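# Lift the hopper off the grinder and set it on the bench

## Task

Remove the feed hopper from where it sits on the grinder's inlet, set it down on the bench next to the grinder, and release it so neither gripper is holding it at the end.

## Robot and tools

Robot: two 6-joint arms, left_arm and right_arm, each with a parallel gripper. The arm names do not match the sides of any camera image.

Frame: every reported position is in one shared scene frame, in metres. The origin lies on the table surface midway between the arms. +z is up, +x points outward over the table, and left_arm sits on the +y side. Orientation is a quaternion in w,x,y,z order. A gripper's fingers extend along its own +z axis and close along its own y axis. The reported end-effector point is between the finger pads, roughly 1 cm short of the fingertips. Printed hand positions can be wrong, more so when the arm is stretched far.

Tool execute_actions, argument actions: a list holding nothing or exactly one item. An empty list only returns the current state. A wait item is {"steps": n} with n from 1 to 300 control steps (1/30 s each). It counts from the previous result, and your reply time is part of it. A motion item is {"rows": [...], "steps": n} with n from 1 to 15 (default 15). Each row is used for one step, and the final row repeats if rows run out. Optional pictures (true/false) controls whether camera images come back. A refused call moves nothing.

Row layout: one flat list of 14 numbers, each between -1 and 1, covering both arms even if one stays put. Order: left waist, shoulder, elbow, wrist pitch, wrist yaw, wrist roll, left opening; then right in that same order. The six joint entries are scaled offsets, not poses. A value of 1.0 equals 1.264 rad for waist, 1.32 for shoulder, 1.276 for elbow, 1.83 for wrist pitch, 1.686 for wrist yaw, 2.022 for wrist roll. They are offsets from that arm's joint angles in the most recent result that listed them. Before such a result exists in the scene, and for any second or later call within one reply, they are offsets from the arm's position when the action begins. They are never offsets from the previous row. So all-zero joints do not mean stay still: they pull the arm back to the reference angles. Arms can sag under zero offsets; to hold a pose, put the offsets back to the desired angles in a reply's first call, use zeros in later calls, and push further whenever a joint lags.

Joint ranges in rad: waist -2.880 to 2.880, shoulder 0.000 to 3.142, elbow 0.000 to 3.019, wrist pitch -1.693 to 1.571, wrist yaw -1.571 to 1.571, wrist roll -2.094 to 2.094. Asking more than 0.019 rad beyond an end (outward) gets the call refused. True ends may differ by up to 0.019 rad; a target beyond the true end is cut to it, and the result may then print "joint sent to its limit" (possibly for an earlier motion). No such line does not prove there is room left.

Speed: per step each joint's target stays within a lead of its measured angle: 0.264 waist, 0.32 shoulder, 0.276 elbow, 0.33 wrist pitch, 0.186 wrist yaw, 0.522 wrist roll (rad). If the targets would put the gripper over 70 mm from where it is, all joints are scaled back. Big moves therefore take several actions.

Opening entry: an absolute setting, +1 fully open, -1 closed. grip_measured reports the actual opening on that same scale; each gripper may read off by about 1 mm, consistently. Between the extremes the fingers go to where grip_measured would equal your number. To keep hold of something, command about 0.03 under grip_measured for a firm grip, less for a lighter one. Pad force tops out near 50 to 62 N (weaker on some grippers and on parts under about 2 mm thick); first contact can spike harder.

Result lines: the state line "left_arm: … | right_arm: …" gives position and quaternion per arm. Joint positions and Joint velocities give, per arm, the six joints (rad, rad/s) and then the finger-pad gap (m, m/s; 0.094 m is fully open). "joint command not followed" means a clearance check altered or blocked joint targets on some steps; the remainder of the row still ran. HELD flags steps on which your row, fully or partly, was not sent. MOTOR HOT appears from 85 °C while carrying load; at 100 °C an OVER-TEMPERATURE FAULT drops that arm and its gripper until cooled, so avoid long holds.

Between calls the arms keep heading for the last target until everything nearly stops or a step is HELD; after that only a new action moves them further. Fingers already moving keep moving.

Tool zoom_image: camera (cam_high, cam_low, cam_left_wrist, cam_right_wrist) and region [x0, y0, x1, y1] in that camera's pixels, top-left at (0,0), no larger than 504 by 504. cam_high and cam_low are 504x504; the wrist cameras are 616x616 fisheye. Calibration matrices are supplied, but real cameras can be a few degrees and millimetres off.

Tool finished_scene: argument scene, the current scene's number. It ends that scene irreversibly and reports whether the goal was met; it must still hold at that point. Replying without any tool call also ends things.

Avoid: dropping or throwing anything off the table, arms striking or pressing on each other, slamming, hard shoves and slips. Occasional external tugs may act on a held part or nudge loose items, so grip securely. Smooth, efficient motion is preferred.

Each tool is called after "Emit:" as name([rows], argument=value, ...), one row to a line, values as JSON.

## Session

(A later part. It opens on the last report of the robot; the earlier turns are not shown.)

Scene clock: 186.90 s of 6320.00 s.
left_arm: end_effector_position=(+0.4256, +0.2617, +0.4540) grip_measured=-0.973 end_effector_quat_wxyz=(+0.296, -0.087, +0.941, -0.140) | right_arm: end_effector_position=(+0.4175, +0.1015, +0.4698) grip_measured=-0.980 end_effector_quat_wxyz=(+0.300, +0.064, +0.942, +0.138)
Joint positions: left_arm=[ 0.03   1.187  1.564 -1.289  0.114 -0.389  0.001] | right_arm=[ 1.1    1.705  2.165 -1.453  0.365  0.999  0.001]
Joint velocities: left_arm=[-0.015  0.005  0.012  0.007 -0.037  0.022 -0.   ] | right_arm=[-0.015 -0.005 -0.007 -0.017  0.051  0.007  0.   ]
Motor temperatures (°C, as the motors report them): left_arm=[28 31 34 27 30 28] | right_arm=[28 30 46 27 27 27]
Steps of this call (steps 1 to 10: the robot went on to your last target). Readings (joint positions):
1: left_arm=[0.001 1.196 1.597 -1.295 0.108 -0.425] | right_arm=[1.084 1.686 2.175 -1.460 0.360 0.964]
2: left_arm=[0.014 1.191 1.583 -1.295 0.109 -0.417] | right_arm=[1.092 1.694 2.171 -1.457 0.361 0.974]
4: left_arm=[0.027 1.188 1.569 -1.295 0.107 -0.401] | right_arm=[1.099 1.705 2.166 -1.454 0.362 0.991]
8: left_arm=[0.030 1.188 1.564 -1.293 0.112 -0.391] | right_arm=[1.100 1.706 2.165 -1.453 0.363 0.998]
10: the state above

Emit:
execute_actions([
  {"rows": [[-0.003,-0.043,0.007,0.022,0.009,0.016,-1,-0.004,-0.022,0.001,0.033,0.005,0.024,-1],[0.004,-0.047,-0.010,0.026,0.013,0.020,-1,0,-0.020,-0.012,0.039,0.004,0.028,-1],[0.012,-0.051,-0.027,0.031,0.017,0.025,-1,0.003,-0.019,-0.024,0.046,0.002,0.031,-1],[0.020,-0.056,-0.044,0.036,0.020,0.029,-1,0.006,-0.017,-0.037,0.053,0,0.035,-1],[0.028,-0.060,-0.061,0.041,0.024,0.034,-1,0.009,-0.016,-0.049,0.060,-0.002,0.039,-1],[0.035,-0.064,-0.078,0.045,0.028,0.038,-1,0.013,-0.014,-0.061,0.066,-0.003,0.043,-1],[0.043,-0.068,-0.095,0.050,0.032,0.043,-1,0.016,-0.013,-0.074,0.073,-0.005,0.047,-1],[0.051,-0.072,-0.113,0.055,0.036,0.047,-1,0.019,-0.012,-0.086,0.080,-0.007,0.050,-1],[0.059,-0.076,-0.130,0.060,0.040,0.052,-1,0.022,-0.010,-0.099,0.087,-0.009,0.054,-1],[0.066,-0.080,-0.147,0.064,0.044,0.056,-1,0.026,-0.009,-0.111,0.093,-0.010,0.058,-1],[0.074,-0.084,-0.164,0.069,0.048,0.061,-1,0.029,-0.007,-0.123,0.100,-0.012,0.062,-1],[0.082,-0.089,-0.181,0.074,0.051,0.065,-1,0.032,-0.006,-0.136,0.107,-0.014,0.066,-1],[0.090,-0.093,-0.198,0.079,0.055,0.070,-1,0.035,-0.004,-0.148,0.114,-0.016,0.069,-1],[0.097,-0.097,-0.215,0.083,0.059,0.074,-1,0.039,-0.003,-0.161,0.120,-0.017,0.073,-1],[0.105,-0.101,-0.232,0.088,0.063,0.079,-1,0.042,-0.002,-0.173,0.127,-0.019,0.077,-1]], "steps": 15},
], pictures=false)

Emit:
execute_actions([
  {"steps": 10},
])

Scene clock: 190.97 s of 6320.00 s.
left_arm: end_effector_position=(+0.4097, +0.2979, +0.3627) grip_measured=-0.973 end_effector_quat_wxyz=(+0.260, -0.088, +0.951, -0.144) | right_arm: end_effector_position=(+0.4021, +0.1381, +0.3817) grip_measured=-0.980 end_effector_quat_wxyz=(+0.262, +0.072, +0.952, +0.138)
Joint positions: left_arm=[ 0.143  1.118  1.291 -1.17   0.203 -0.296  0.001] | right_arm=[ 1.144  1.713  1.957 -1.3    0.328  1.078  0.001]
Joint velocities: left_arm=[ 0.288 -0.132 -0.613  0.286  0.183  0.227 -0.001] | right_arm=[ 0.132  0.093 -0.476  0.383 -0.139  0.242 -0.001]
Motor temperatures (°C, as the motors report them): left_arm=[28 31 34 27 30 28] | right_arm=[28 30 44 27 27 27]
Steps of this call (steps 1 to 30: the robot went on to your last target; steps 31 to 90: nothing new was sent; then 0.57 s passed at rest; steps 91 to 105: all 15 steps of this action). Readings (joint positions):
91: left_arm=[0.030 1.187 1.563 -1.287 0.115 -0.385] | right_arm=[1.100 1.705 2.165 -1.452 0.365 1.000]
92: left_arm=[0.031 1.186 1.558 -1.283 0.117 -0.383] | right_arm=[1.100 1.705 2.161 -1.449 0.365 1.002]
94: left_arm=[0.038 1.178 1.534 -1.262 0.131 -0.376] | right_arm=[1.100 1.700 2.143 -1.434 0.363 1.006]
98: left_arm=[0.071 1.153 1.452 -1.224 0.159 -0.357] | right_arm=[1.110 1.697 2.079 -1.388 0.350 1.020]
105: the state above

Scene clock: 191.30 s of 6320.00 s.
left_arm: end_effector_position=(+0.4051, +0.3090, +0.3414) grip_measured=-0.973 end_effector_quat_wxyz=(+0.252, -0.085, +0.954, -0.136) | right_arm: end_effector_position=(+0.3963, +0.1495, +0.3570) grip_measured=-0.980 end_effector_quat_wxyz=(+0.252, +0.076, +0.955, +0.135)
Joint positions: left_arm=[ 0.17   1.111  1.238 -1.152  0.206 -0.259  0.001] | right_arm=[ 1.16   1.731  1.922 -1.273  0.323  1.109  0.001]
Joint velocities: left_arm=[-0.005 -0.015 -0.012  0.032  0.007  0.007  0.002] | right_arm=[-0.024  0.005 -0.002 -0.002  0.022  0.051  0.   ]
Motor temperatures (°C, as the motors report them): left_arm=[28 31 34 27 30 28] | right_arm=[28 30 44 27 27 27]
Steps of this call (steps 1 to 10: the robot went on to your last target). Readings (joint positions):
1: left_arm=[0.152 1.114 1.272 -1.163 0.207 -0.288] | right_arm=[1.148 1.716 1.943 -1.289 0.325 1.085]
2: left_arm=[0.159 1.113 1.257 -1.161 0.208 -0.281] | right_arm=[1.152 1.721 1.933 -1.283 0.324 1.091]
4: left_arm=[0.167 1.112 1.242 -1.161 0.207 -0.270] | right_arm=[1.158 1.729 1.924 -1.280 0.322 1.101]
8: left_arm=[0.170 1.112 1.238 -1.156 0.206 -0.261] | right_arm=[1.160 1.732 1.922 -1.275 0.321 1.109]
10: the state above
camera_calibration (this result's frames):
cam_left_wrist: T_world_to_cam=[[0.0958036, -0.948012, 0.303472, 0.153177], [-0.991227, -0.0629737, 0.1162, 0.383375], [-0.0910481, -0.311942, -0.945729, 0.573899], [0, 0, 0, 1]] pos_world=[0.417589, 0.348379, 0.45172]
cam_right_wrist: T_world_to_cam=[[-0.0797733, -0.957042, -0.278759, 0.275386], [-0.99163, 0.0477104, 0.119977, 0.344104], [-0.101523, 0.285997, -0.952837, 0.460217], [0, 0, 0, 1]] pos_world=[0.409915, 0.115518, 0.473994]

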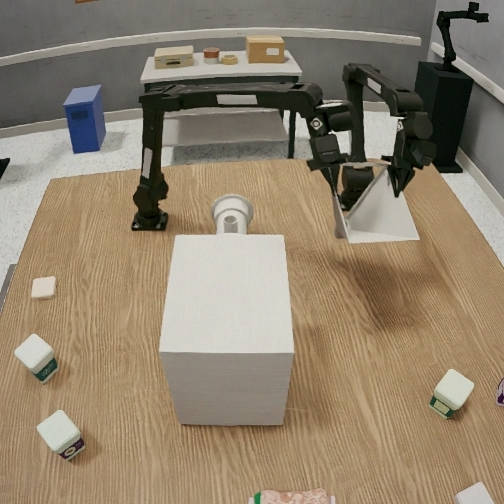

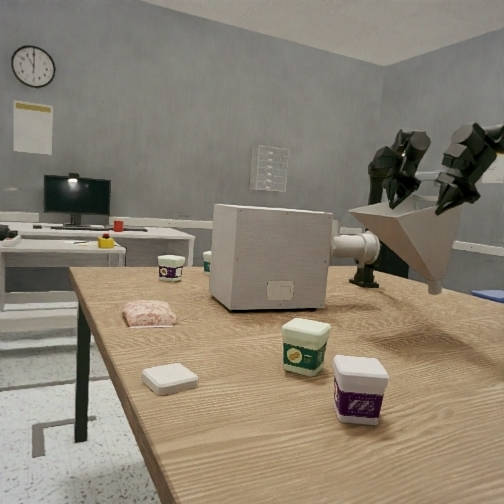

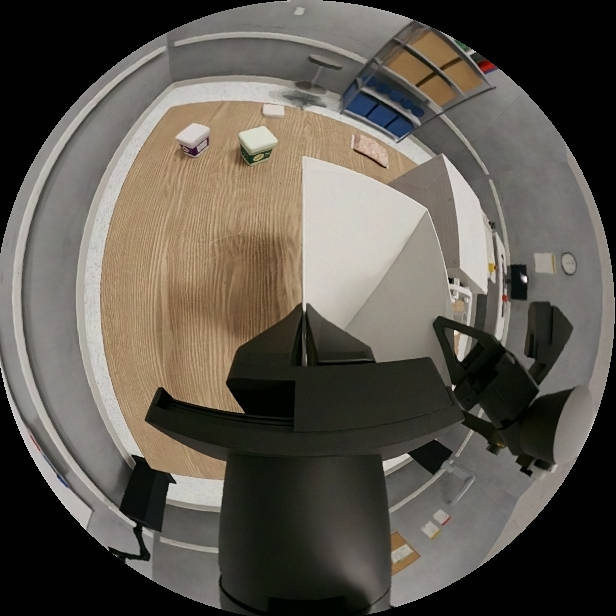

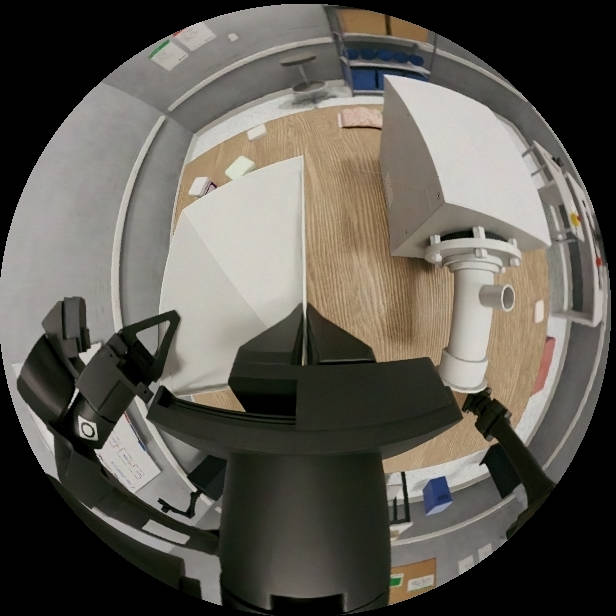

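Emit:
zoom_image(camera="cam_low", region=[340, 190, 480, 330])

Region (340, 190, 480, 330) of cam_low's 504x504 image, scaled by 3.600, with more detail than that image has.

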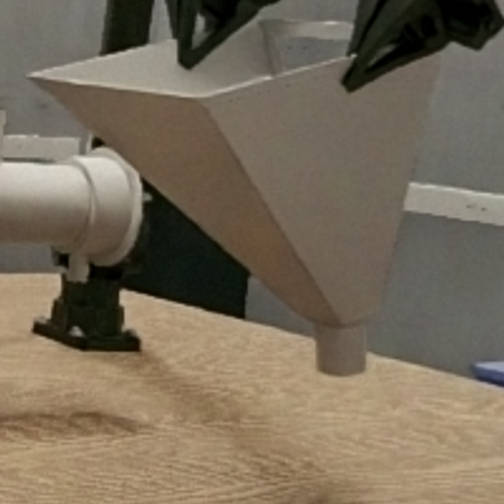

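Emit:
execute_actions([
  {"rows": [[-0.006,-0.032,0.014,0.018,0.008,0.014,-1,-0.010,-0.019,0.006,0.036,0.002,0.023,-1],[-0.005,-0.021,0.005,0.024,0.009,0.014,-1,-0.014,-0.017,-0.004,0.042,-0.002,0.024,-1],[-0.005,-0.011,-0.005,0.029,0.009,0.014,-1,-0.018,-0.015,-0.015,0.049,-0.006,0.024,-1],[-0.005,-0.003,-0.014,0.034,0.009,0.014,-1,-0.021,-0.013,-0.026,0.055,-0.010,0.025,-1],[-0.005,0.003,-0.024,0.040,0.009,0.014,-1,-0.024,-0.011,-0.036,0.062,-0.014,0.025,-1],[-0.004,0.009,-0.034,0.045,0.010,0.014,-1,-0.026,-0.009,-0.047,0.069,-0.018,0.026,-1],[-0.004,0.014,-0.043,0.050,0.010,0.014,-1,-0.029,-0.007,-0.058,0.075,-0.022,0.026,-1],[-0.004,0.020,-0.053,0.056,0.010,0.015,-1,-0.031,-0.005,-0.068,0.082,-0.025,0.027,-1],[-0.004,0.025,-0.062,0.061,0.010,0.015,-1,-0.034,-0.003,-0.079,0.088,-0.029,0.027,-1],[-0.003,0.031,-0.072,0.066,0.011,0.015,-1,-0.036,-0.001,-0.090,0.095,-0.033,0.028,-1],[-0.003,0.036,-0.082,0.072,0.011,0.015,-1,-0.039,0.001,-0.100,0.102,-0.037,0.028,-1],[-0.003,0.042,-0.091,0.077,0.011,0.015,-1,-0.041,0.003,-0.111,0.108,-0.041,0.029,-1],[-0.003,0.047,-0.101,0.082,0.012,0.015,-1,-0.044,0.005,-0.122,0.115,-0.045,0.029,-1],[-0.002,0.053,-0.110,0.088,0.012,0.015,-1,-0.046,0.007,-0.132,0.121,-0.049,0.030,-1],[-0.002,0.058,-0.120,0.093,0.012,0.015,-1,-0.049,0.009,-0.143,0.128,-0.053,0.030,-1]], "steps": 15},
], pictures=false)

Emit:
execute_actions([
  {"steps": 10},
])

Emit:
zoom_image(camera="cam_low", region=[330, 210, 490, 370])

Scene clock: 197.77 s of 6320.00 s.
left_arm: end_effector_position=(+0.4163, +0.3084, +0.2573) grip_measured=-0.973 end_effector_quat_wxyz=(+0.213, -0.086, +0.964, -0.135) | right_arm: end_effector_position=(+0.4071, +0.1499, +0.2748) grip_measured=-0.980 end_effector_quat_wxyz=(+0.210, +0.088, +0.964, +0.138)
Joint positions: left_arm=[ 0.173  1.183  1.096 -1.019  0.216 -0.249  0.001] | right_arm=[ 1.123  1.749  1.75  -1.117  0.237  1.123  0.001]
Joint velocities: left_arm=[-0.015  0.269 -0.354  0.339  0.022 -0.022 -0.001] | right_arm=[-0.083  0.142 -0.408  0.383 -0.242  0.007 -0.001]
Motor temperatures (°C, as the motors report them): left_arm=[28 31 34 27 30 28] | right_arm=[28 31 43 27 27 27]
Steps of this call (steps 1 to 30: the robot went on to your last target; steps 31 to 90: nothing new was sent; then 2.97 s passed at rest; steps 91 to 105: all 15 steps of this action). Readings (joint positions):
91: left_arm=[0.170 1.111 1.238 -1.151 0.206 -0.258] | right_arm=[1.160 1.731 1.922 -1.272 0.323 1.110]
92: left_arm=[0.170 1.111 1.237 -1.147 0.205 -0.258] | right_arm=[1.159 1.731 1.921 -1.268 0.323 1.110]
94: left_arm=[0.172 1.111 1.227 -1.131 0.205 -0.257] | right_arm=[1.156 1.729 1.908 -1.251 0.316 1.113]
98: left_arm=[0.173 1.122 1.186 -1.091 0.204 -0.254] | right_arm=[1.144 1.729 1.857 -1.202 0.287 1.113]
105: the state above

Scene clock: 198.10 s of 6320.00 s.
left_arm: end_effector_position=(+0.4168, +0.3084, +0.2276) grip_measured=-0.973 end_effector_quat_wxyz=(+0.190, -0.088, +0.969, -0.132) | right_arm: end_effector_position=(+0.4082, +0.1501, +0.2456) grip_measured=-0.980 end_effector_quat_wxyz=(+0.197, +0.089, +0.968, +0.127)
Joint positions: left_arm=[ 0.173  1.22   1.061 -0.993  0.216 -0.249  0.001] | right_arm=[ 1.119  1.773  1.716 -1.093  0.225  1.125  0.001]
Joint velocities: left_arm=[-0.005 -0.024  0.012  0.056  0.007 -0.022 -0.   ] | right_arm=[-0.015 -0.015 -0.002  0.002 -0.022 -0.022 -0.   ]
Motor temperatures (°C, as the motors report them): left_arm=[28 31 34 27 30 28] | right_arm=[28 31 43 27 27 27]
Steps of this call (steps 1 to 10: the robot went on to your last target). Readings (joint positions):
1: left_arm=[0.173 1.191 1.085 -1.010 0.216 -0.249] | right_arm=[1.121 1.753 1.737 -1.107 0.231 1.123]
2: left_arm=[0.173 1.200 1.076 -1.005 0.216 -0.249] | right_arm=[1.120 1.759 1.729 -1.100 0.228 1.123]
4: left_arm=[0.173 1.214 1.064 -1.000 0.216 -0.249] | right_arm=[1.120 1.769 1.719 -1.096 0.225 1.123]
8: left_arm=[0.173 1.220 1.061 -0.998 0.216 -0.249] | right_arm=[1.120 1.773 1.716 -1.095 0.223 1.124]
10: the state above
camera_calibration (this result's frames):
cam_left_wrist: T_world_to_cam=[[0.12327, -0.948954, 0.290327, 0.17786], [-0.969288, -0.0523987, 0.240282, 0.36755], [-0.212804, -0.31103, -0.926269, 0.513265], [0, 0, 0, 1]] pos_world=[0.443562, 0.347681, 0.335468]
cam_right_wrist: T_world_to_cam=[[-0.121359, -0.956903, -0.263834, 0.259204], [-0.970791, 0.0590003, 0.232558, 0.331437], [-0.206969, 0.284351, -0.936114, 0.394317], [0, 0, 0, 1]] pos_world=[0.434825, 0.116354, 0.360434]

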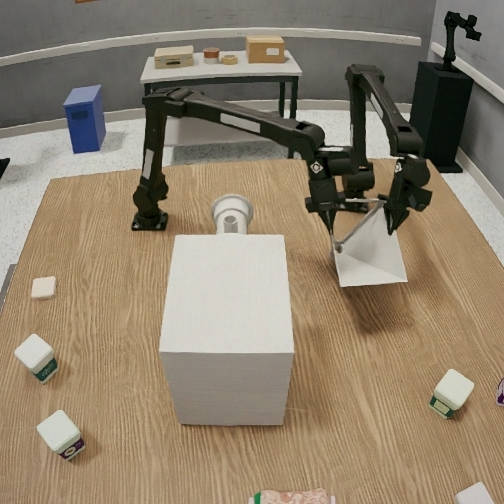

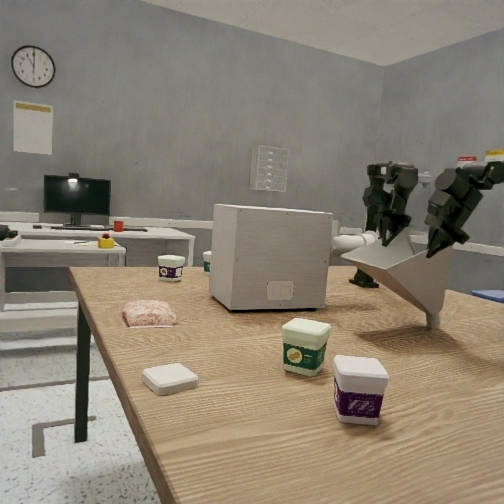

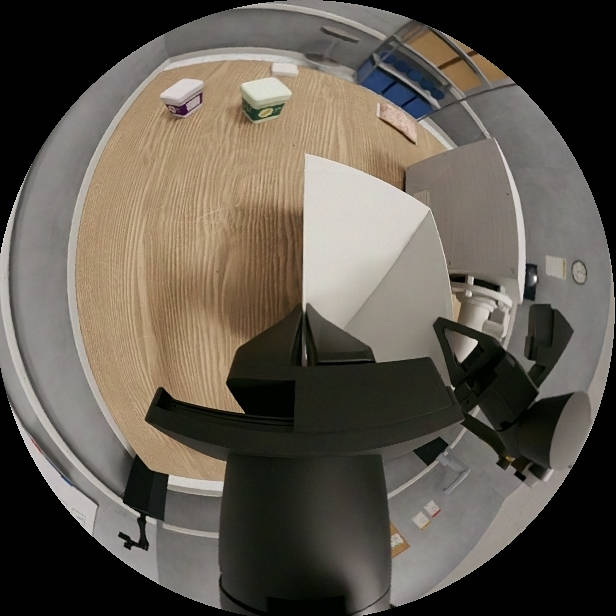

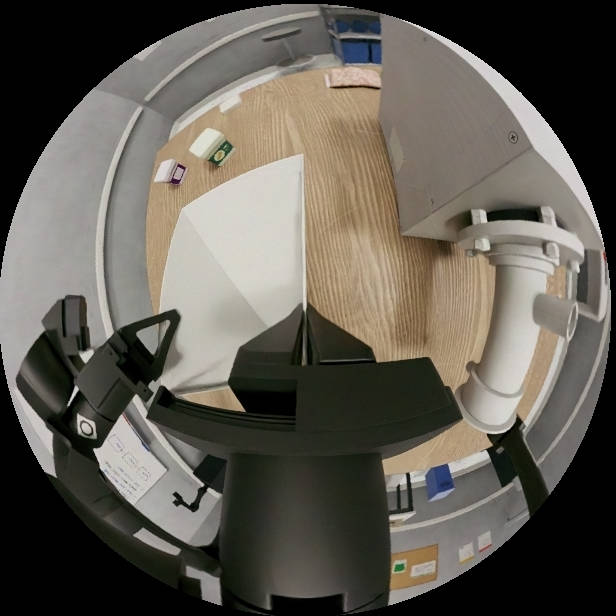

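Region (330, 210, 490, 370) of cam_low's 504x504 image, scaled by 3.150, with more detail than that image has.

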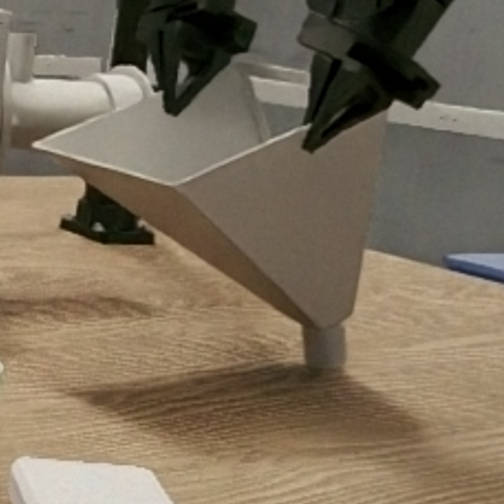

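Emit:
execute_actions([
  {"rows": [[-0.004,-0.024,0.034,0,0.006,0.010,-1,-0.017,-0.023,0.035,0.021,0.005,0.016,-1],[-0.004,-0.024,0.050,-0.006,0.006,0.010,-1,-0.017,-0.023,0.052,0.012,0.005,0.010,-1],[-0.003,-0.020,0.064,-0.012,0.006,0.010,-1,-0.019,-0.020,0.068,0.003,0.003,0.005,-1],[-0.003,-0.009,0.073,-0.017,0.006,0.010,-1,-0.024,-0.012,0.077,-0.001,-0.004,0.004,-1],[-0.003,0.003,0.081,-0.021,0.006,0.010,-1,-0.029,-0.004,0.086,-0.006,-0.011,0.002,-1],[-0.002,0.014,0.090,-0.026,0.006,0.010,-1,-0.034,0.004,0.094,-0.010,-0.018,0.001,-1],[-0.002,0.025,0.098,-0.030,0.007,0.010,-1,-0.039,0.012,0.103,-0.014,-0.025,0,-1],[-0.002,0.036,0.107,-0.035,0.007,0.010,-1,-0.044,0.019,0.112,-0.019,-0.031,-0.001,-1],[-0.001,0.048,0.115,-0.040,0.007,0.010,-1,-0.049,0.027,0.121,-0.023,-0.038,-0.003,-1],[-0.001,0.059,0.124,-0.044,0.007,0.010,-1,-0.053,0.035,0.129,-0.027,-0.045,-0.004,-1],[-0.001,0.070,0.132,-0.049,0.007,0.010,-1,-0.058,0.043,0.138,-0.031,-0.052,-0.005,-1],[0,0.081,0.141,-0.053,0.007,0.010,-1,-0.063,0.051,0.147,-0.036,-0.059,-0.006,-1],[0,0.093,0.149,-0.058,0.007,0.010,-1,-0.068,0.059,0.156,-0.040,-0.066,-0.008,-1],[0,0.104,0.158,-0.062,0.007,0.010,-1,-0.073,0.067,0.164,-0.044,-0.073,-0.009,-1],[0,0.115,0.166,-0.067,0.007,0.010,-1,-0.078,0.075,0.173,-0.049,-0.080,-0.010,-1]], "steps": 15},
], pictures=false)

Emit:
execute_actions([
  {"steps": 8},
])

Emit:
zoom_image(camera="cam_low", region=[330, 210, 490, 370])

Scene clock: 203.27 s of 6320.00 s.
left_arm: end_effector_position=(+0.4367, +0.3083, +0.2090) grip_measured=-0.973 end_effector_quat_wxyz=(+0.127, -0.096, +0.979, -0.125) | right_arm: end_effector_position=(+0.4307, +0.1500, +0.2265) grip_measured=-0.980 end_effector_quat_wxyz=(+0.134, +0.094, +0.979, +0.125)
Joint positions: left_arm=[ 0.174  1.355  1.16  -1.087  0.217 -0.248  0.001] | right_arm=[ 1.057  1.852  1.802 -1.165  0.098  1.103  0.001]
Joint velocities: left_arm=[ 0.005  0.542  0.354 -0.193 -0.022  0.022  0.   ] | right_arm=[-0.249  0.347  0.335 -0.222 -0.359 -0.227 -0.001]
Motor temperatures (°C, as the motors report them): left_arm=[28 31 34 27 30 28] | right_arm=[28 31 43 27 27 27]
Steps of this call (steps 1 to 30: the robot went on to your last target; steps 31 to 90: nothing new was sent; then 1.67 s passed at rest; steps 91 to 105: all 15 steps of this action). Readings (joint positions):
91: left_arm=[0.173 1.220 1.061 -0.991 0.216 -0.248] | right_arm=[1.118 1.773 1.716 -1.092 0.225 1.125]
92: left_arm=[0.173 1.220 1.061 -0.992 0.216 -0.248] | right_arm=[1.118 1.773 1.716 -1.092 0.225 1.125]
94: left_arm=[0.173 1.220 1.061 -0.998 0.216 -0.248] | right_arm=[1.118 1.773 1.716 -1.093 0.220 1.122]
98: left_arm=[0.173 1.238 1.077 -1.037 0.217 -0.248] | right_arm=[1.108 1.781 1.724 -1.112 0.176 1.121]
105: the state above

Scene clock: 203.53 s of 6320.00 s.
left_arm: end_effector_position=(+0.4462, +0.3078, +0.1994) grip_measured=-0.973 end_effector_quat_wxyz=(+0.112, -0.098, +0.981, -0.124) | right_arm: end_effector_position=(+0.4418, +0.1492, +0.2173) grip_measured=-0.980 end_effector_quat_wxyz=(+0.123, +0.095, +0.980, +0.121)
Joint positions: left_arm=[ 0.174  1.404  1.187 -1.098  0.219 -0.248  0.001] | right_arm=[ 1.038  1.883  1.827 -1.177  0.078  1.09   0.001]
Joint velocities: left_arm=[-0.005 -0.015 -0.002 -0.012  0.022 -0.022  0.001] | right_arm=[ 0.005  0.015  0.007  0.012 -0.007 -0.066 -0.   ]
Motor temperatures (°C, as the motors report them): left_arm=[28 31 34 27 30 28] | right_arm=[28 31 43 27 27 27]
Steps of this call (steps 1 to 8: the robot went on to your last target). Readings (joint positions):
1: left_arm=[0.174 1.372 1.171 -1.091 0.217 -0.248] | right_arm=[1.050 1.863 1.813 -1.171 0.089 1.099]
2: left_arm=[0.174 1.386 1.178 -1.092 0.217 -0.248] | right_arm=[1.044 1.872 1.819 -1.173 0.083 1.095]
4: left_arm=[0.174 1.402 1.185 -1.093 0.219 -0.248] | right_arm=[1.039 1.882 1.824 -1.173 0.079 1.091]
8: the state above
camera_calibration (this result's frames):
cam_left_wrist: T_world_to_cam=[[0.167582, -0.949223, 0.266254, 0.166964], [-0.91833, -0.052068, 0.392376, 0.349604], [-0.358589, -0.310264, -0.880426, 0.548875], [0, 0, 0, 1]] pos_world=[0.489892, 0.346985, 0.301612]
cam_right_wrist: T_world_to_cam=[[-0.153876, -0.957787, -0.24283, 0.264863], [-0.924901, 0.0531436, 0.376475, 0.320032], [-0.347678, 0.282524, -0.894036, 0.42828], [0, 0, 0, 1]] pos_world=[0.485657, 0.115675, 0.32673]

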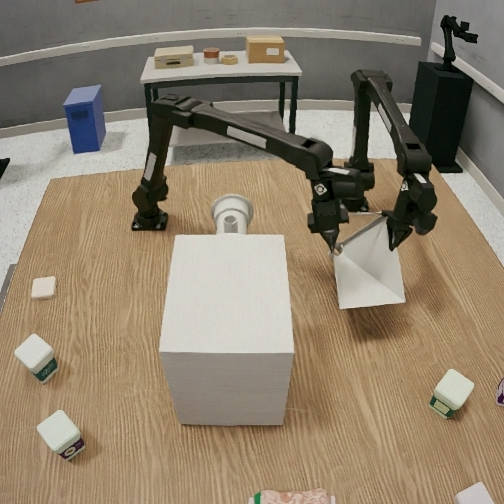

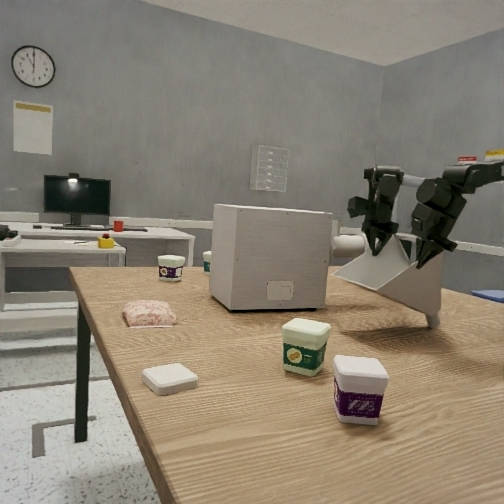

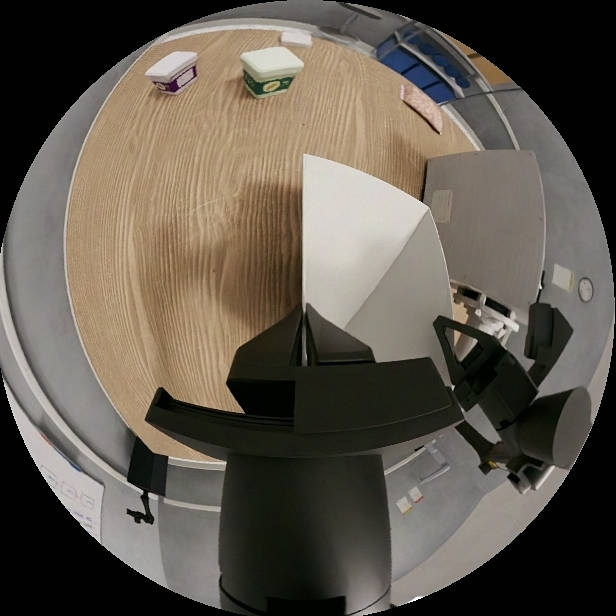

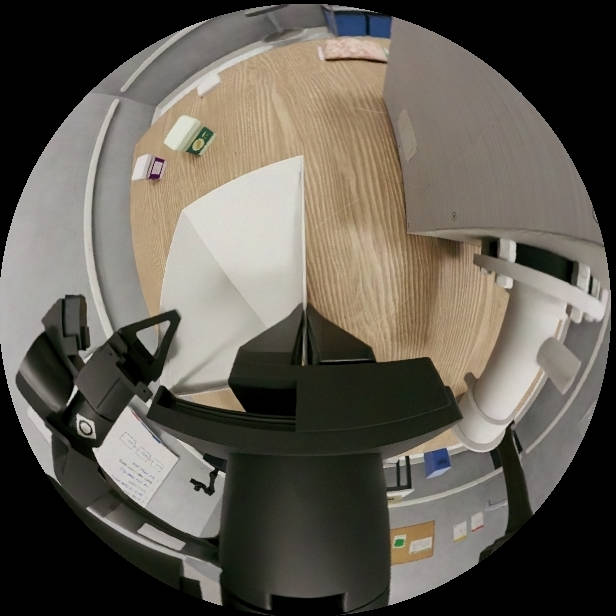

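Region (330, 210, 490, 370) of cam_low's 504x504 image, scaled by 3.150, with more detail than that image has.

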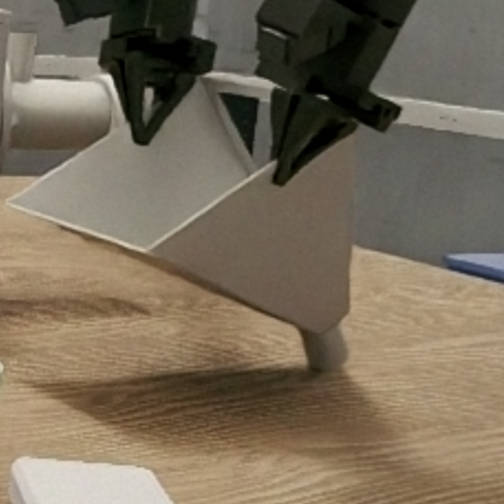

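Emit:
execute_actions([
  {"rows": [[0,-0.015,0.074,-0.013,0.005,0.010,-1,-0.018,-0.002,0.094,-0.007,0.002,0.006,-1],[0,-0.005,0.080,-0.016,0.005,0.010,-1,-0.022,0.006,0.101,-0.010,-0.003,0.005,-1],[0,0.004,0.087,-0.020,0.005,0.010,-1,-0.026,0.013,0.109,-0.014,-0.009,0.004,-1],[0,0.013,0.093,-0.023,0.006,0.010,-1,-0.030,0.020,0.116,-0.017,-0.014,0.004,-1],[0,0.022,0.100,-0.027,0.006,0.010,-1,-0.034,0.028,0.124,-0.021,-0.020,0.003,-1],[0,0.032,0.106,-0.030,0.006,0.010,-1,-0.038,0.035,0.132,-0.025,-0.025,0.002,-1],[0,0.041,0.113,-0.034,0.006,0.010,-1,-0.042,0.042,0.139,-0.028,-0.031,0.001,-1],[0,0.050,0.119,-0.037,0.006,0.010,-1,-0.045,0.050,0.147,-0.032,-0.036,0,-1],[0,0.059,0.126,-0.041,0.006,0.010,-1,-0.049,0.057,0.154,-0.035,-0.042,-0.001,-1],[0,0.069,0.132,-0.044,0.006,0.010,-1,-0.053,0.064,0.162,-0.039,-0.047,-0.002,-1],[0,0.078,0.139,-0.048,0.007,0.010,-1,-0.057,0.072,0.170,-0.043,-0.053,-0.003,-1],[0,0.087,0.145,-0.051,0.007,0.010,-1,-0.061,0.079,0.177,-0.046,-0.058,-0.003,-1],[0,0.096,0.152,-0.055,0.007,0.010,-1,-0.065,0.086,0.185,-0.050,-0.064,-0.004,-1],[0,0.106,0.158,-0.058,0.007,0.010,-1,-0.069,0.094,0.192,-0.053,-0.069,-0.005,-1],[-0.001,0.115,0.165,-0.062,0.007,0.010,-1,-0.073,0.101,0.200,-0.057,-0.075,-0.006,-1]], "steps": 15},
], pictures=false)

Emit:
execute_actions([
  {"steps": 8},
])

Emit:
zoom_image(camera="cam_low", region=[310, 210, 470, 370])

Scene clock: 206.57 s of 6320.00 s.
left_arm: end_effector_position=(+0.4723, +0.3108, +0.1774) grip_measured=-0.973 end_effector_quat_wxyz=(+0.057, -0.108, +0.986, -0.117) | right_arm: end_effector_position=(+0.4697, +0.1530, +0.1950) grip_measured=-0.980 end_effector_quat_wxyz=(+0.060, +0.101, +0.986, +0.120)
Joint positions: left_arm=[ 0.181  1.547  1.298 -1.177  0.218 -0.248  0.001] | right_arm=[ 0.98   1.996  1.956 -1.264 -0.041  1.06   0.001]
Joint velocities: left_arm=[ 0.015  0.396  0.261 -0.208 -0.037  0.051  0.   ] | right_arm=[-0.171  0.317  0.291 -0.222 -0.315 -0.051 -0.001]
Motor temperatures (°C, as the motors report them): left_arm=[28 31 35 27 30 28] | right_arm=[28 32 45 27 27 27]
Steps of this call (steps 1 to 30: the robot went on to your last target; steps 31 to 76: nothing new was sent; steps 77 to 91: all 15 steps of this action). Readings (joint positions):
77: left_arm=[0.174 1.404 1.188 -1.099 0.219 -0.248] | right_arm=[1.038 1.883 1.828 -1.179 0.077 1.088]
78: left_arm=[0.174 1.404 1.189 -1.102 0.219 -0.248] | right_arm=[1.038 1.884 1.830 -1.182 0.073 1.087]
80: left_arm=[0.175 1.409 1.197 -1.114 0.218 -0.248] | right_arm=[1.036 1.890 1.843 -1.196 0.062 1.087]
84: left_arm=[0.180 1.446 1.232 -1.143 0.218 -0.248] | right_arm=[1.020 1.921 1.885 -1.223 0.027 1.082]
91: the state above

Scene clock: 206.83 s of 6320.00 s.
left_arm: end_effector_position=(+0.4782, +0.3102, +0.1706) grip_measured=-0.973 end_effector_quat_wxyz=(+0.046, -0.110, +0.986, -0.117) | right_arm: end_effector_position=(+0.4766, +0.1520, +0.1878) grip_measured=-0.980 end_effector_quat_wxyz=(+0.049, +0.104, +0.986, +0.118)
Joint positions: left_arm=[ 0.181  1.58   1.32  -1.188  0.221 -0.248  0.001] | right_arm=[ 0.967  2.02   1.977 -1.278 -0.059  1.056  0.001]
Joint velocities: left_arm=[-0.015 -0.015 -0.012 -0.007 -0.037  0.037  0.001] | right_arm=[ 0.015 -0.005  0.002 -0.012  0.007 -0.037  0.   ]
Motor temperatures (°C, as the motors report them): left_arm=[28 31 35 27 30 28] | right_arm=[28 32 45 27 27 27]
Steps of this call (steps 1 to 8: the robot went on to your last target). Readings (joint positions):
1: left_arm=[0.181 1.560 1.307 -1.182 0.218 -0.248] | right_arm=[0.975 2.006 1.965 -1.270 -0.049 1.058]
2: left_arm=[0.181 1.569 1.313 -1.184 0.219 -0.248] | right_arm=[0.971 2.012 1.970 -1.273 -0.054 1.057]
4: left_arm=[0.181 1.579 1.318 -1.184 0.221 -0.248] | right_arm=[0.967 2.019 1.975 -1.274 -0.059 1.056]
8: the state above
camera_calibration (this result's frames):
cam_left_wrist: T_world_to_cam=[[0.207753, -0.948088, 0.240765, 0.156355], [-0.857367, -0.0579972, 0.511428, 0.342794], [-0.470915, -0.312674, -0.824908, 0.58073], [0, 0, 0, 1]] pos_world=[0.534891, 0.349699, 0.26609]
cam_right_wrist: T_world_to_cam=[[-0.188038, -0.955486, -0.227351, 0.278702], [-0.85885, 0.0476687, 0.510004, 0.307385], [-0.476464, 0.291161, -0.829583, 0.461225], [0, 0, 0, 1]] pos_world=[0.536161, 0.117353, 0.28922]

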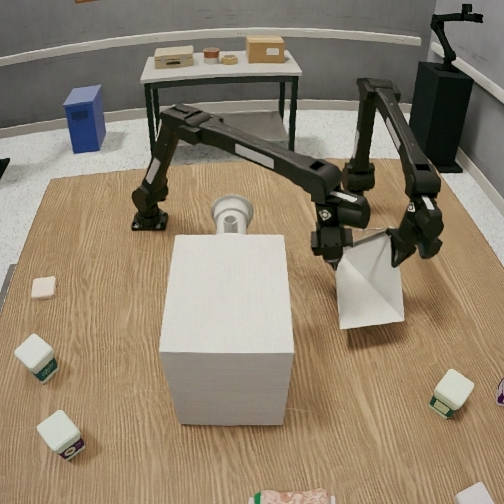

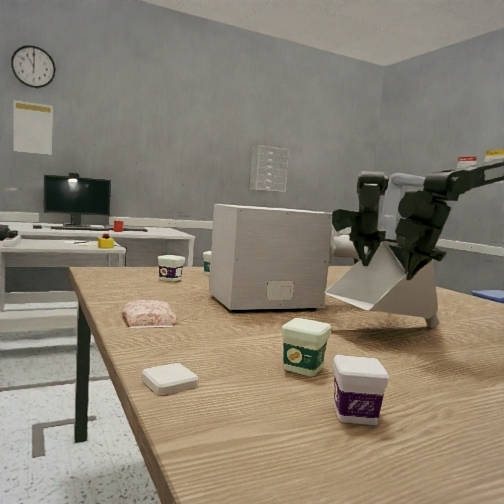

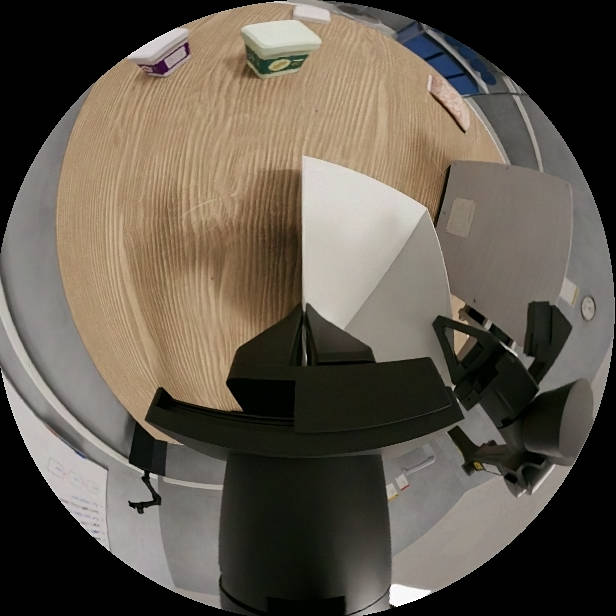

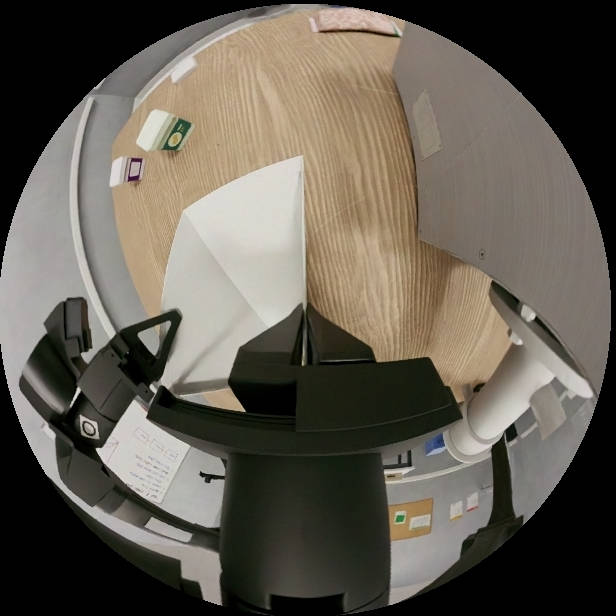

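Region (310, 210, 470, 370) of cam_low's 504x504 image, scaled by 3.150, with more detail than that image has.

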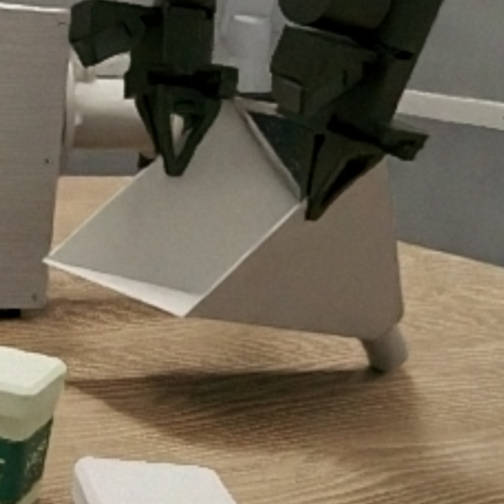

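Emit:
execute_actions([
  {"rows": [[-0.006,-0.009,0.068,-0.018,0.005,0.010,-1,-0.020,0.006,0.092,-0.007,0.001,0.010,-1],[-0.006,0.001,0.076,-0.022,0.005,0.010,-1,-0.023,0.014,0.102,-0.012,-0.003,0.009,-1],[-0.006,0.010,0.083,-0.027,0.005,0.010,-1,-0.026,0.023,0.111,-0.017,-0.008,0.008,-1],[-0.005,0.020,0.090,-0.031,0.005,0.010,-1,-0.029,0.032,0.121,-0.023,-0.013,0.007,-1],[-0.005,0.029,0.098,-0.036,0.005,0.010,-1,-0.032,0.040,0.131,-0.028,-0.018,0.006,-1],[-0.005,0.039,0.105,-0.040,0.005,0.010,-1,-0.035,0.049,0.141,-0.033,-0.022,0.005,-1],[-0.005,0.048,0.112,-0.045,0.005,0.010,-1,-0.038,0.057,0.151,-0.038,-0.027,0.004,-1],[-0.005,0.058,0.120,-0.049,0.006,0.010,-1,-0.040,0.066,0.160,-0.043,-0.032,0.002,-1],[-0.005,0.067,0.127,-0.054,0.006,0.010,-1,-0.043,0.075,0.170,-0.048,-0.037,0.001,-1],[-0.005,0.077,0.134,-0.058,0.006,0.010,-1,-0.046,0.083,0.180,-0.053,-0.041,0,-1],[-0.004,0.086,0.142,-0.063,0.006,0.010,-1,-0.049,0.092,0.190,-0.058,-0.046,-0.001,-1],[-0.004,0.096,0.149,-0.067,0.006,0.010,-1,-0.052,0.101,0.200,-0.064,-0.051,-0.002,-1],[-0.004,0.105,0.156,-0.072,0.006,0.010,-1,-0.055,0.109,0.209,-0.069,-0.056,-0.003,-1],[-0.004,0.115,0.164,-0.076,0.006,0.010,-1,-0.058,0.118,0.219,-0.074,-0.060,-0.004,-1],[-0.004,0.124,0.171,-0.081,0.006,0.010,-1,-0.061,0.127,0.229,-0.079,-0.065,-0.005,-1]], "steps": 15},
], pictures=false)

Emit:
execute_actions([
  {"steps": 8},
])

Emit:
zoom_image(camera="cam_low", region=[300, 210, 460, 370])

Scene clock: 213.93 s of 6320.00 s.
left_arm: end_effector_position=(+0.5018, +0.3130, +0.1438) grip_measured=-0.973 end_effector_quat_wxyz=(-0.017, -0.119, +0.987, -0.107) | right_arm: end_effector_position=(+0.5012, +0.1554, +0.1614) grip_measured=-0.980 end_effector_quat_wxyz=(-0.017, +0.110, +0.988, +0.111)
Joint positions: left_arm=[ 0.186  1.734  1.448 -1.291  0.218 -0.248  0.001] | right_arm=[ 0.919  2.16   2.146 -1.4   -0.164  1.025  0.001]
Joint velocities: left_arm=[-0.005  0.376  0.305 -0.247  0.081  0.007 -0.   ] | right_arm=[-0.122  0.357  0.374 -0.3   -0.242 -0.095  0.001]
Motor temperatures (°C, as the motors report them): left_arm=[28 31 36 27 30 29] | right_arm=[28 32 48 27 27 27]
Steps of this call (steps 1 to 30: the robot went on to your last target; steps 31 to 90: nothing new was sent; then 3.60 s passed at rest; steps 91 to 105: all 15 steps of this action). Readings (joint positions):
91: left_arm=[0.181 1.580 1.321 -1.190 0.221 -0.248] | right_arm=[0.967 2.020 1.978 -1.279 -0.060 1.055]
92: left_arm=[0.181 1.581 1.323 -1.194 0.220 -0.248] | right_arm=[0.967 2.022 1.983 -1.284 -0.063 1.053]
94: left_arm=[0.181 1.589 1.334 -1.210 0.217 -0.248] | right_arm=[0.966 2.032 2.001 -1.302 -0.070 1.050]
98: left_arm=[0.185 1.632 1.375 -1.242 0.217 -0.248] | right_arm=[0.952 2.072 2.054 -1.338 -0.100 1.044]
105: the state above

Scene clock: 214.20 s of 6320.00 s.
left_arm: end_effector_position=(+0.5058, +0.3126, +0.1357) grip_measured=-0.973 end_effector_quat_wxyz=(-0.029, -0.121, +0.987, -0.107) | right_arm: end_effector_position=(+0.5061, +0.1547, +0.1530) grip_measured=-0.980 end_effector_quat_wxyz=(-0.026, +0.112, +0.987, +0.108)
Joint positions: left_arm=[ 0.186  1.765  1.468 -1.305  0.22  -0.248  0.001] | right_arm=[ 0.911  2.187  2.17  -1.417 -0.176  1.02   0.001]
Joint velocities: left_arm=[ 0.005 -0.005  0.002 -0.032  0.037  0.007 -0.   ] | right_arm=[ 0.005 -0.005  0.007 -0.022 -0.022 -0.037 -0.   ]
Motor temperatures (°C, as the motors report them): left_arm=[28 31 36 27 30 29] | right_arm=[28 32 48 27 27 27]
Steps of this call (steps 1 to 8: the robot went on to your last target). Readings (joint positions):
1: left_arm=[0.186 1.745 1.457 -1.297 0.218 -0.248] | right_arm=[0.916 2.170 2.156 -1.408 -0.171 1.023]
2: left_arm=[0.186 1.754 1.462 -1.300 0.218 -0.248] | right_arm=[0.913 2.178 2.163 -1.411 -0.173 1.021]
4: left_arm=[0.186 1.764 1.467 -1.300 0.220 -0.248] | right_arm=[0.911 2.186 2.168 -1.413 -0.176 1.021]
8: the state above
camera_calibration (this result's frames):
cam_left_wrist: T_world_to_cam=[[0.246687, -0.947566, 0.203133, 0.146559], [-0.768663, -0.0636678, 0.636478, 0.32436], [-0.590172, -0.313152, -0.744065, 0.615185], [0, 0, 0, 1]] pos_world=[0.576234, 0.352172, 0.221519]
cam_right_wrist: T_world_to_cam=[[-0.219099, -0.956614, -0.192057, 0.289437], [-0.770743, 0.0489888, 0.63526, 0.286456], [-0.598289, 0.287211, -0.748037, 0.495371], [0, 0, 0, 1]] pos_world=[0.580575, 0.12057, 0.244171]

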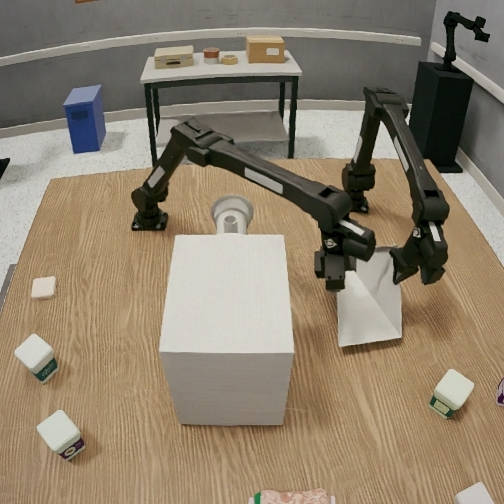

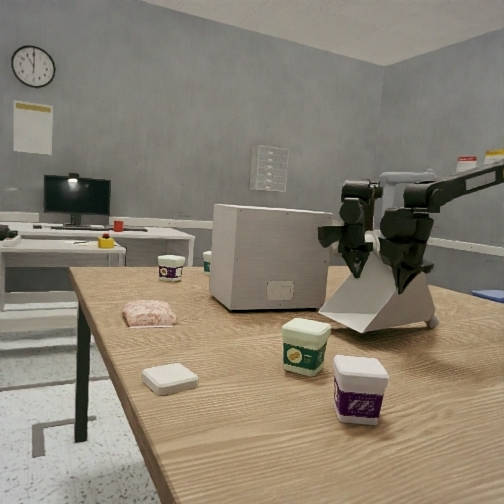

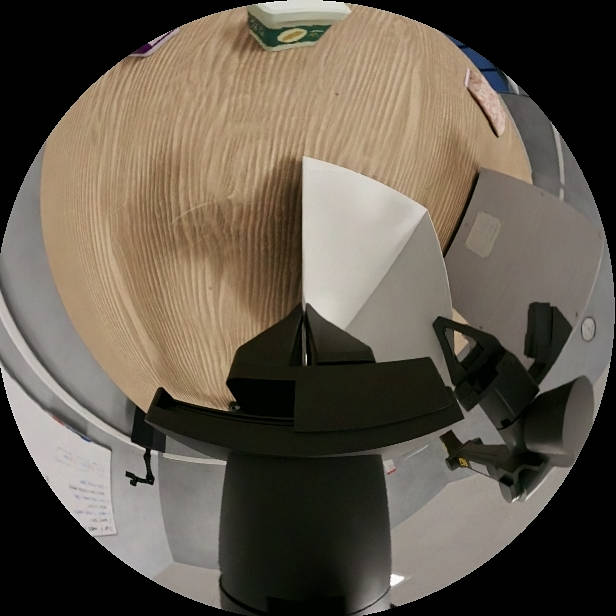

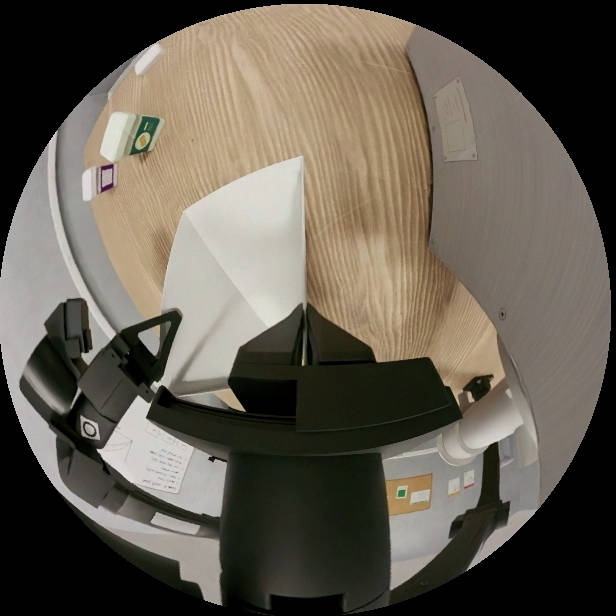

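Region (300, 210, 460, 370) of cam_low's 504x504 image, scaled by 3.150, with more detail than that image has.

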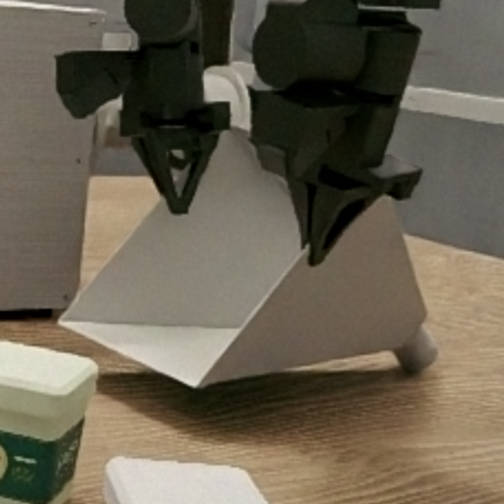

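Emit:
execute_actions([
  {"rows": [[-0.008,-0.007,0.061,-0.021,0.006,0.010,-1,-0.020,0.008,0.087,-0.008,0.001,0.011,-1],[-0.008,0.001,0.067,-0.026,0.006,0.010,-1,-0.022,0.017,0.095,-0.012,-0.004,0.010,-1],[-0.008,0.010,0.074,-0.030,0.006,0.010,-1,-0.025,0.025,0.104,-0.017,-0.008,0.010,-1],[-0.008,0.019,0.080,-0.035,0.006,0.010,-1,-0.028,0.034,0.113,-0.022,-0.013,0.009,-1],[-0.008,0.028,0.086,-0.039,0.006,0.010,-1,-0.031,0.042,0.121,-0.026,-0.017,0.008,-1],[-0.007,0.035,0.092,-0.043,0.007,0.010,-1,-0.033,0.050,0.129,-0.031,-0.021,0.007,-1],[-0.007,0.043,0.097,-0.047,0.007,0.010,-1,-0.035,0.057,0.137,-0.035,-0.025,0.007,-1],[-0.007,0.050,0.102,-0.050,0.007,0.010,-1,-0.037,0.064,0.143,-0.038,-0.028,0.006,-1],[-0.007,0.057,0.107,-0.054,0.007,0.010,-1,-0.040,0.071,0.150,-0.042,-0.032,0.005,-1],[-0.007,0.063,0.111,-0.057,0.007,0.010,-1,-0.041,0.076,0.156,-0.045,-0.035,0.005,-1],[-0.007,0.067,0.114,-0.059,0.007,0.010,-1,-0.043,0.081,0.161,-0.048,-0.037,0.004,-1],[-0.007,0.072,0.118,-0.062,0.007,0.010,-1,-0.044,0.086,0.165,-0.050,-0.040,0.004,-1],[-0.007,0.076,0.121,-0.064,0.007,0.010,-1,-0.046,0.089,0.169,-0.052,-0.042,0.003,-1],[-0.007,0.079,0.123,-0.065,0.007,0.010,-1,-0.046,0.092,0.172,-0.054,-0.043,0.003,-1],[-0.007,0.081,0.124,-0.066,0.007,0.010,-1,-0.047,0.094,0.174,-0.055,-0.044,0.003,-1]], "steps": 15},
], pictures=false)

Emit:
execute_actions([
  {"steps": 8},
])

Emit:
zoom_image(camera="cam_low", region=[300, 220, 460, 380])

Scene clock: 217.40 s of 6320.00 s.
left_arm: end_effector_position=(+0.5182, +0.3133, +0.1105) grip_measured=-0.973 end_effector_quat_wxyz=(-0.079, -0.127, +0.984, -0.101) | right_arm: end_effector_position=(+0.5199, +0.1554, +0.1268) grip_measured=-0.980 end_effector_quat_wxyz=(-0.078, +0.118, +0.984, +0.105)
Joint positions: left_arm=[ 0.188  1.878  1.557 -1.382  0.222 -0.248  0.001] | right_arm=[ 0.879  2.296  2.291 -1.504 -0.255  0.997  0.001]
Joint velocities: left_arm=[-0.015  0.161  0.095 -0.081 -0.007  0.007  0.001] | right_arm=[-0.024  0.132  0.12  -0.115 -0.125  0.037 -0.001]
Motor temperatures (°C, as the motors report them): left_arm=[28 31 36 27 30 29] | right_arm=[28 32 48 27 27 27]
Steps of this call (steps 1 to 30: the robot went on to your last target; steps 31 to 81: nothing new was sent; steps 82 to 96: all 15 steps of this action). Readings (joint positions):
82: left_arm=[0.186 1.765 1.469 -1.306 0.220 -0.248] | right_arm=[0.911 2.187 2.171 -1.419 -0.177 1.019]
83: left_arm=[0.186 1.766 1.470 -1.310 0.220 -0.248] | right_arm=[0.911 2.189 2.175 -1.423 -0.180 1.018]
85: left_arm=[0.186 1.773 1.480 -1.324 0.218 -0.248] | right_arm=[0.909 2.199 2.193 -1.439 -0.187 1.014]
89: left_arm=[0.188 1.811 1.515 -1.352 0.218 -0.248] | right_arm=[0.898 2.235 2.239 -1.469 -0.212 1.007]
96: the state above

Scene clock: 217.67 s of 6320.00 s.
left_arm: end_effector_position=(+0.5184, +0.3130, +0.1103) grip_measured=-0.973 end_effector_quat_wxyz=(-0.082, -0.127, +0.983, -0.102) | right_arm: end_effector_position=(+0.5204, +0.1549, +0.1266) grip_measured=-0.980 end_effector_quat_wxyz=(-0.080, +0.117, +0.984, +0.104)
Joint positions: left_arm=[ 0.188  1.883  1.562 -1.388  0.224 -0.248  0.001] | right_arm=[ 0.878  2.3    2.297 -1.511 -0.258  0.993  0.001]
Joint velocities: left_arm=[-0.005 -0.015 -0.012  0.007  0.037 -0.037 -0.   ] | right_arm=[ 0.005 -0.015 -0.002 -0.017 -0.007  0.007 -0.001]
Motor temperatures (°C, as the motors report them): left_arm=[28 31 36 27 30 29] | right_arm=[28 33 48 27 27 27]
Steps of this call (steps 1 to 8: the robot went on to your last target). Readings (joint positions):
1: left_arm=[0.188 1.882 1.560 -1.386 0.225 -0.248] | right_arm=[0.878 2.300 2.294 -1.508 -0.256 0.995]
2: left_arm=[0.188 1.882 1.562 -1.387 0.224 -0.248] | right_arm=[0.878 2.300 2.296 -1.509 -0.258 0.993]
4: left_arm=[0.188 1.883 1.562 -1.388 0.224 -0.248] | right_arm=[0.878 2.300 2.297 -1.511 -0.258 0.993]
8: the state above
camera_calibration (this result's frames):
cam_left_wrist: T_world_to_cam=[[0.269384, -0.946318, 0.178646, 0.139558], [-0.695767, -0.0629885, 0.7155, 0.303514], [-0.665838, -0.317041, -0.675385, 0.636678], [0, 0, 0, 1]] pos_world=[0.597505, 0.353037, 0.187907]
cam_right_wrist: T_world_to_cam=[[-0.23778, -0.95586, -0.172604, 0.294848], [-0.697538, 0.0443776, 0.715172, 0.26667], [-0.675945, 0.290451, -0.677301, 0.515086], [0, 0, 0, 1]] pos_world=[0.604291, 0.120392, 0.209045]

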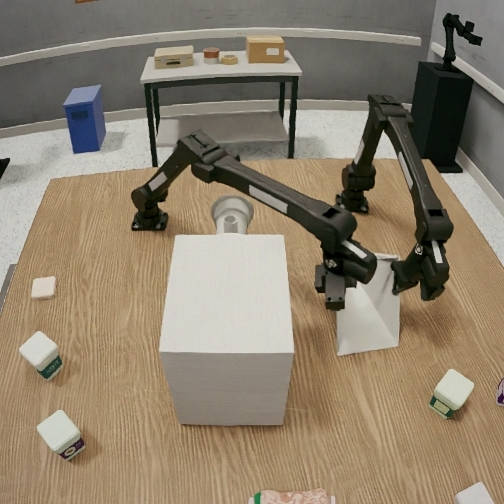

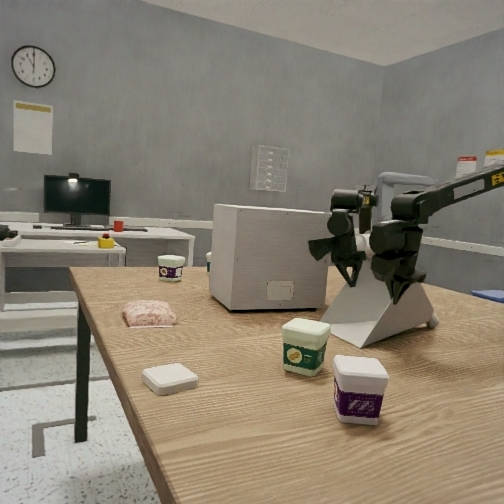

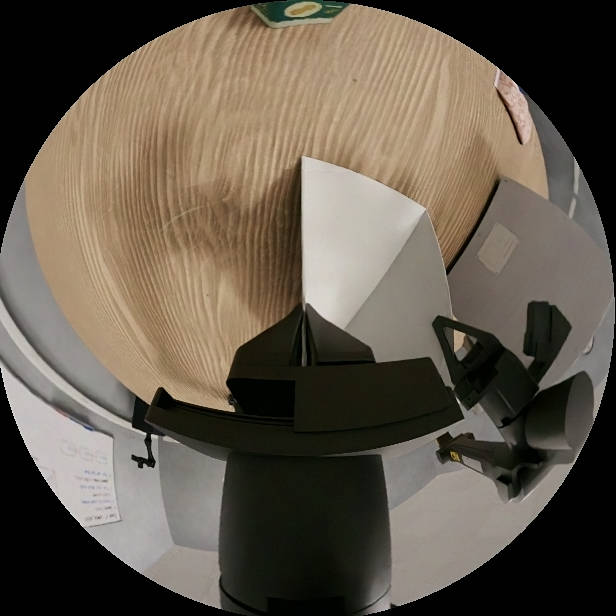

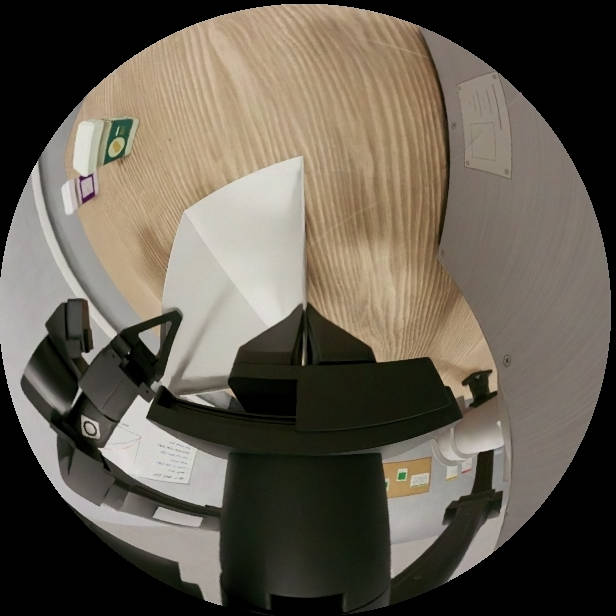

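Region (300, 220, 460, 380) of cam_low's 504x504 image, scaled by 3.150, with more detail than that image has.

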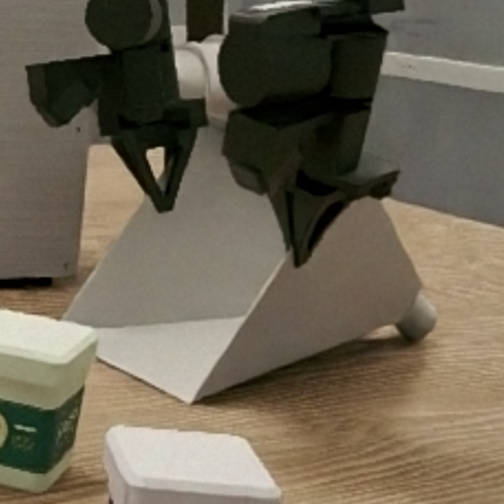

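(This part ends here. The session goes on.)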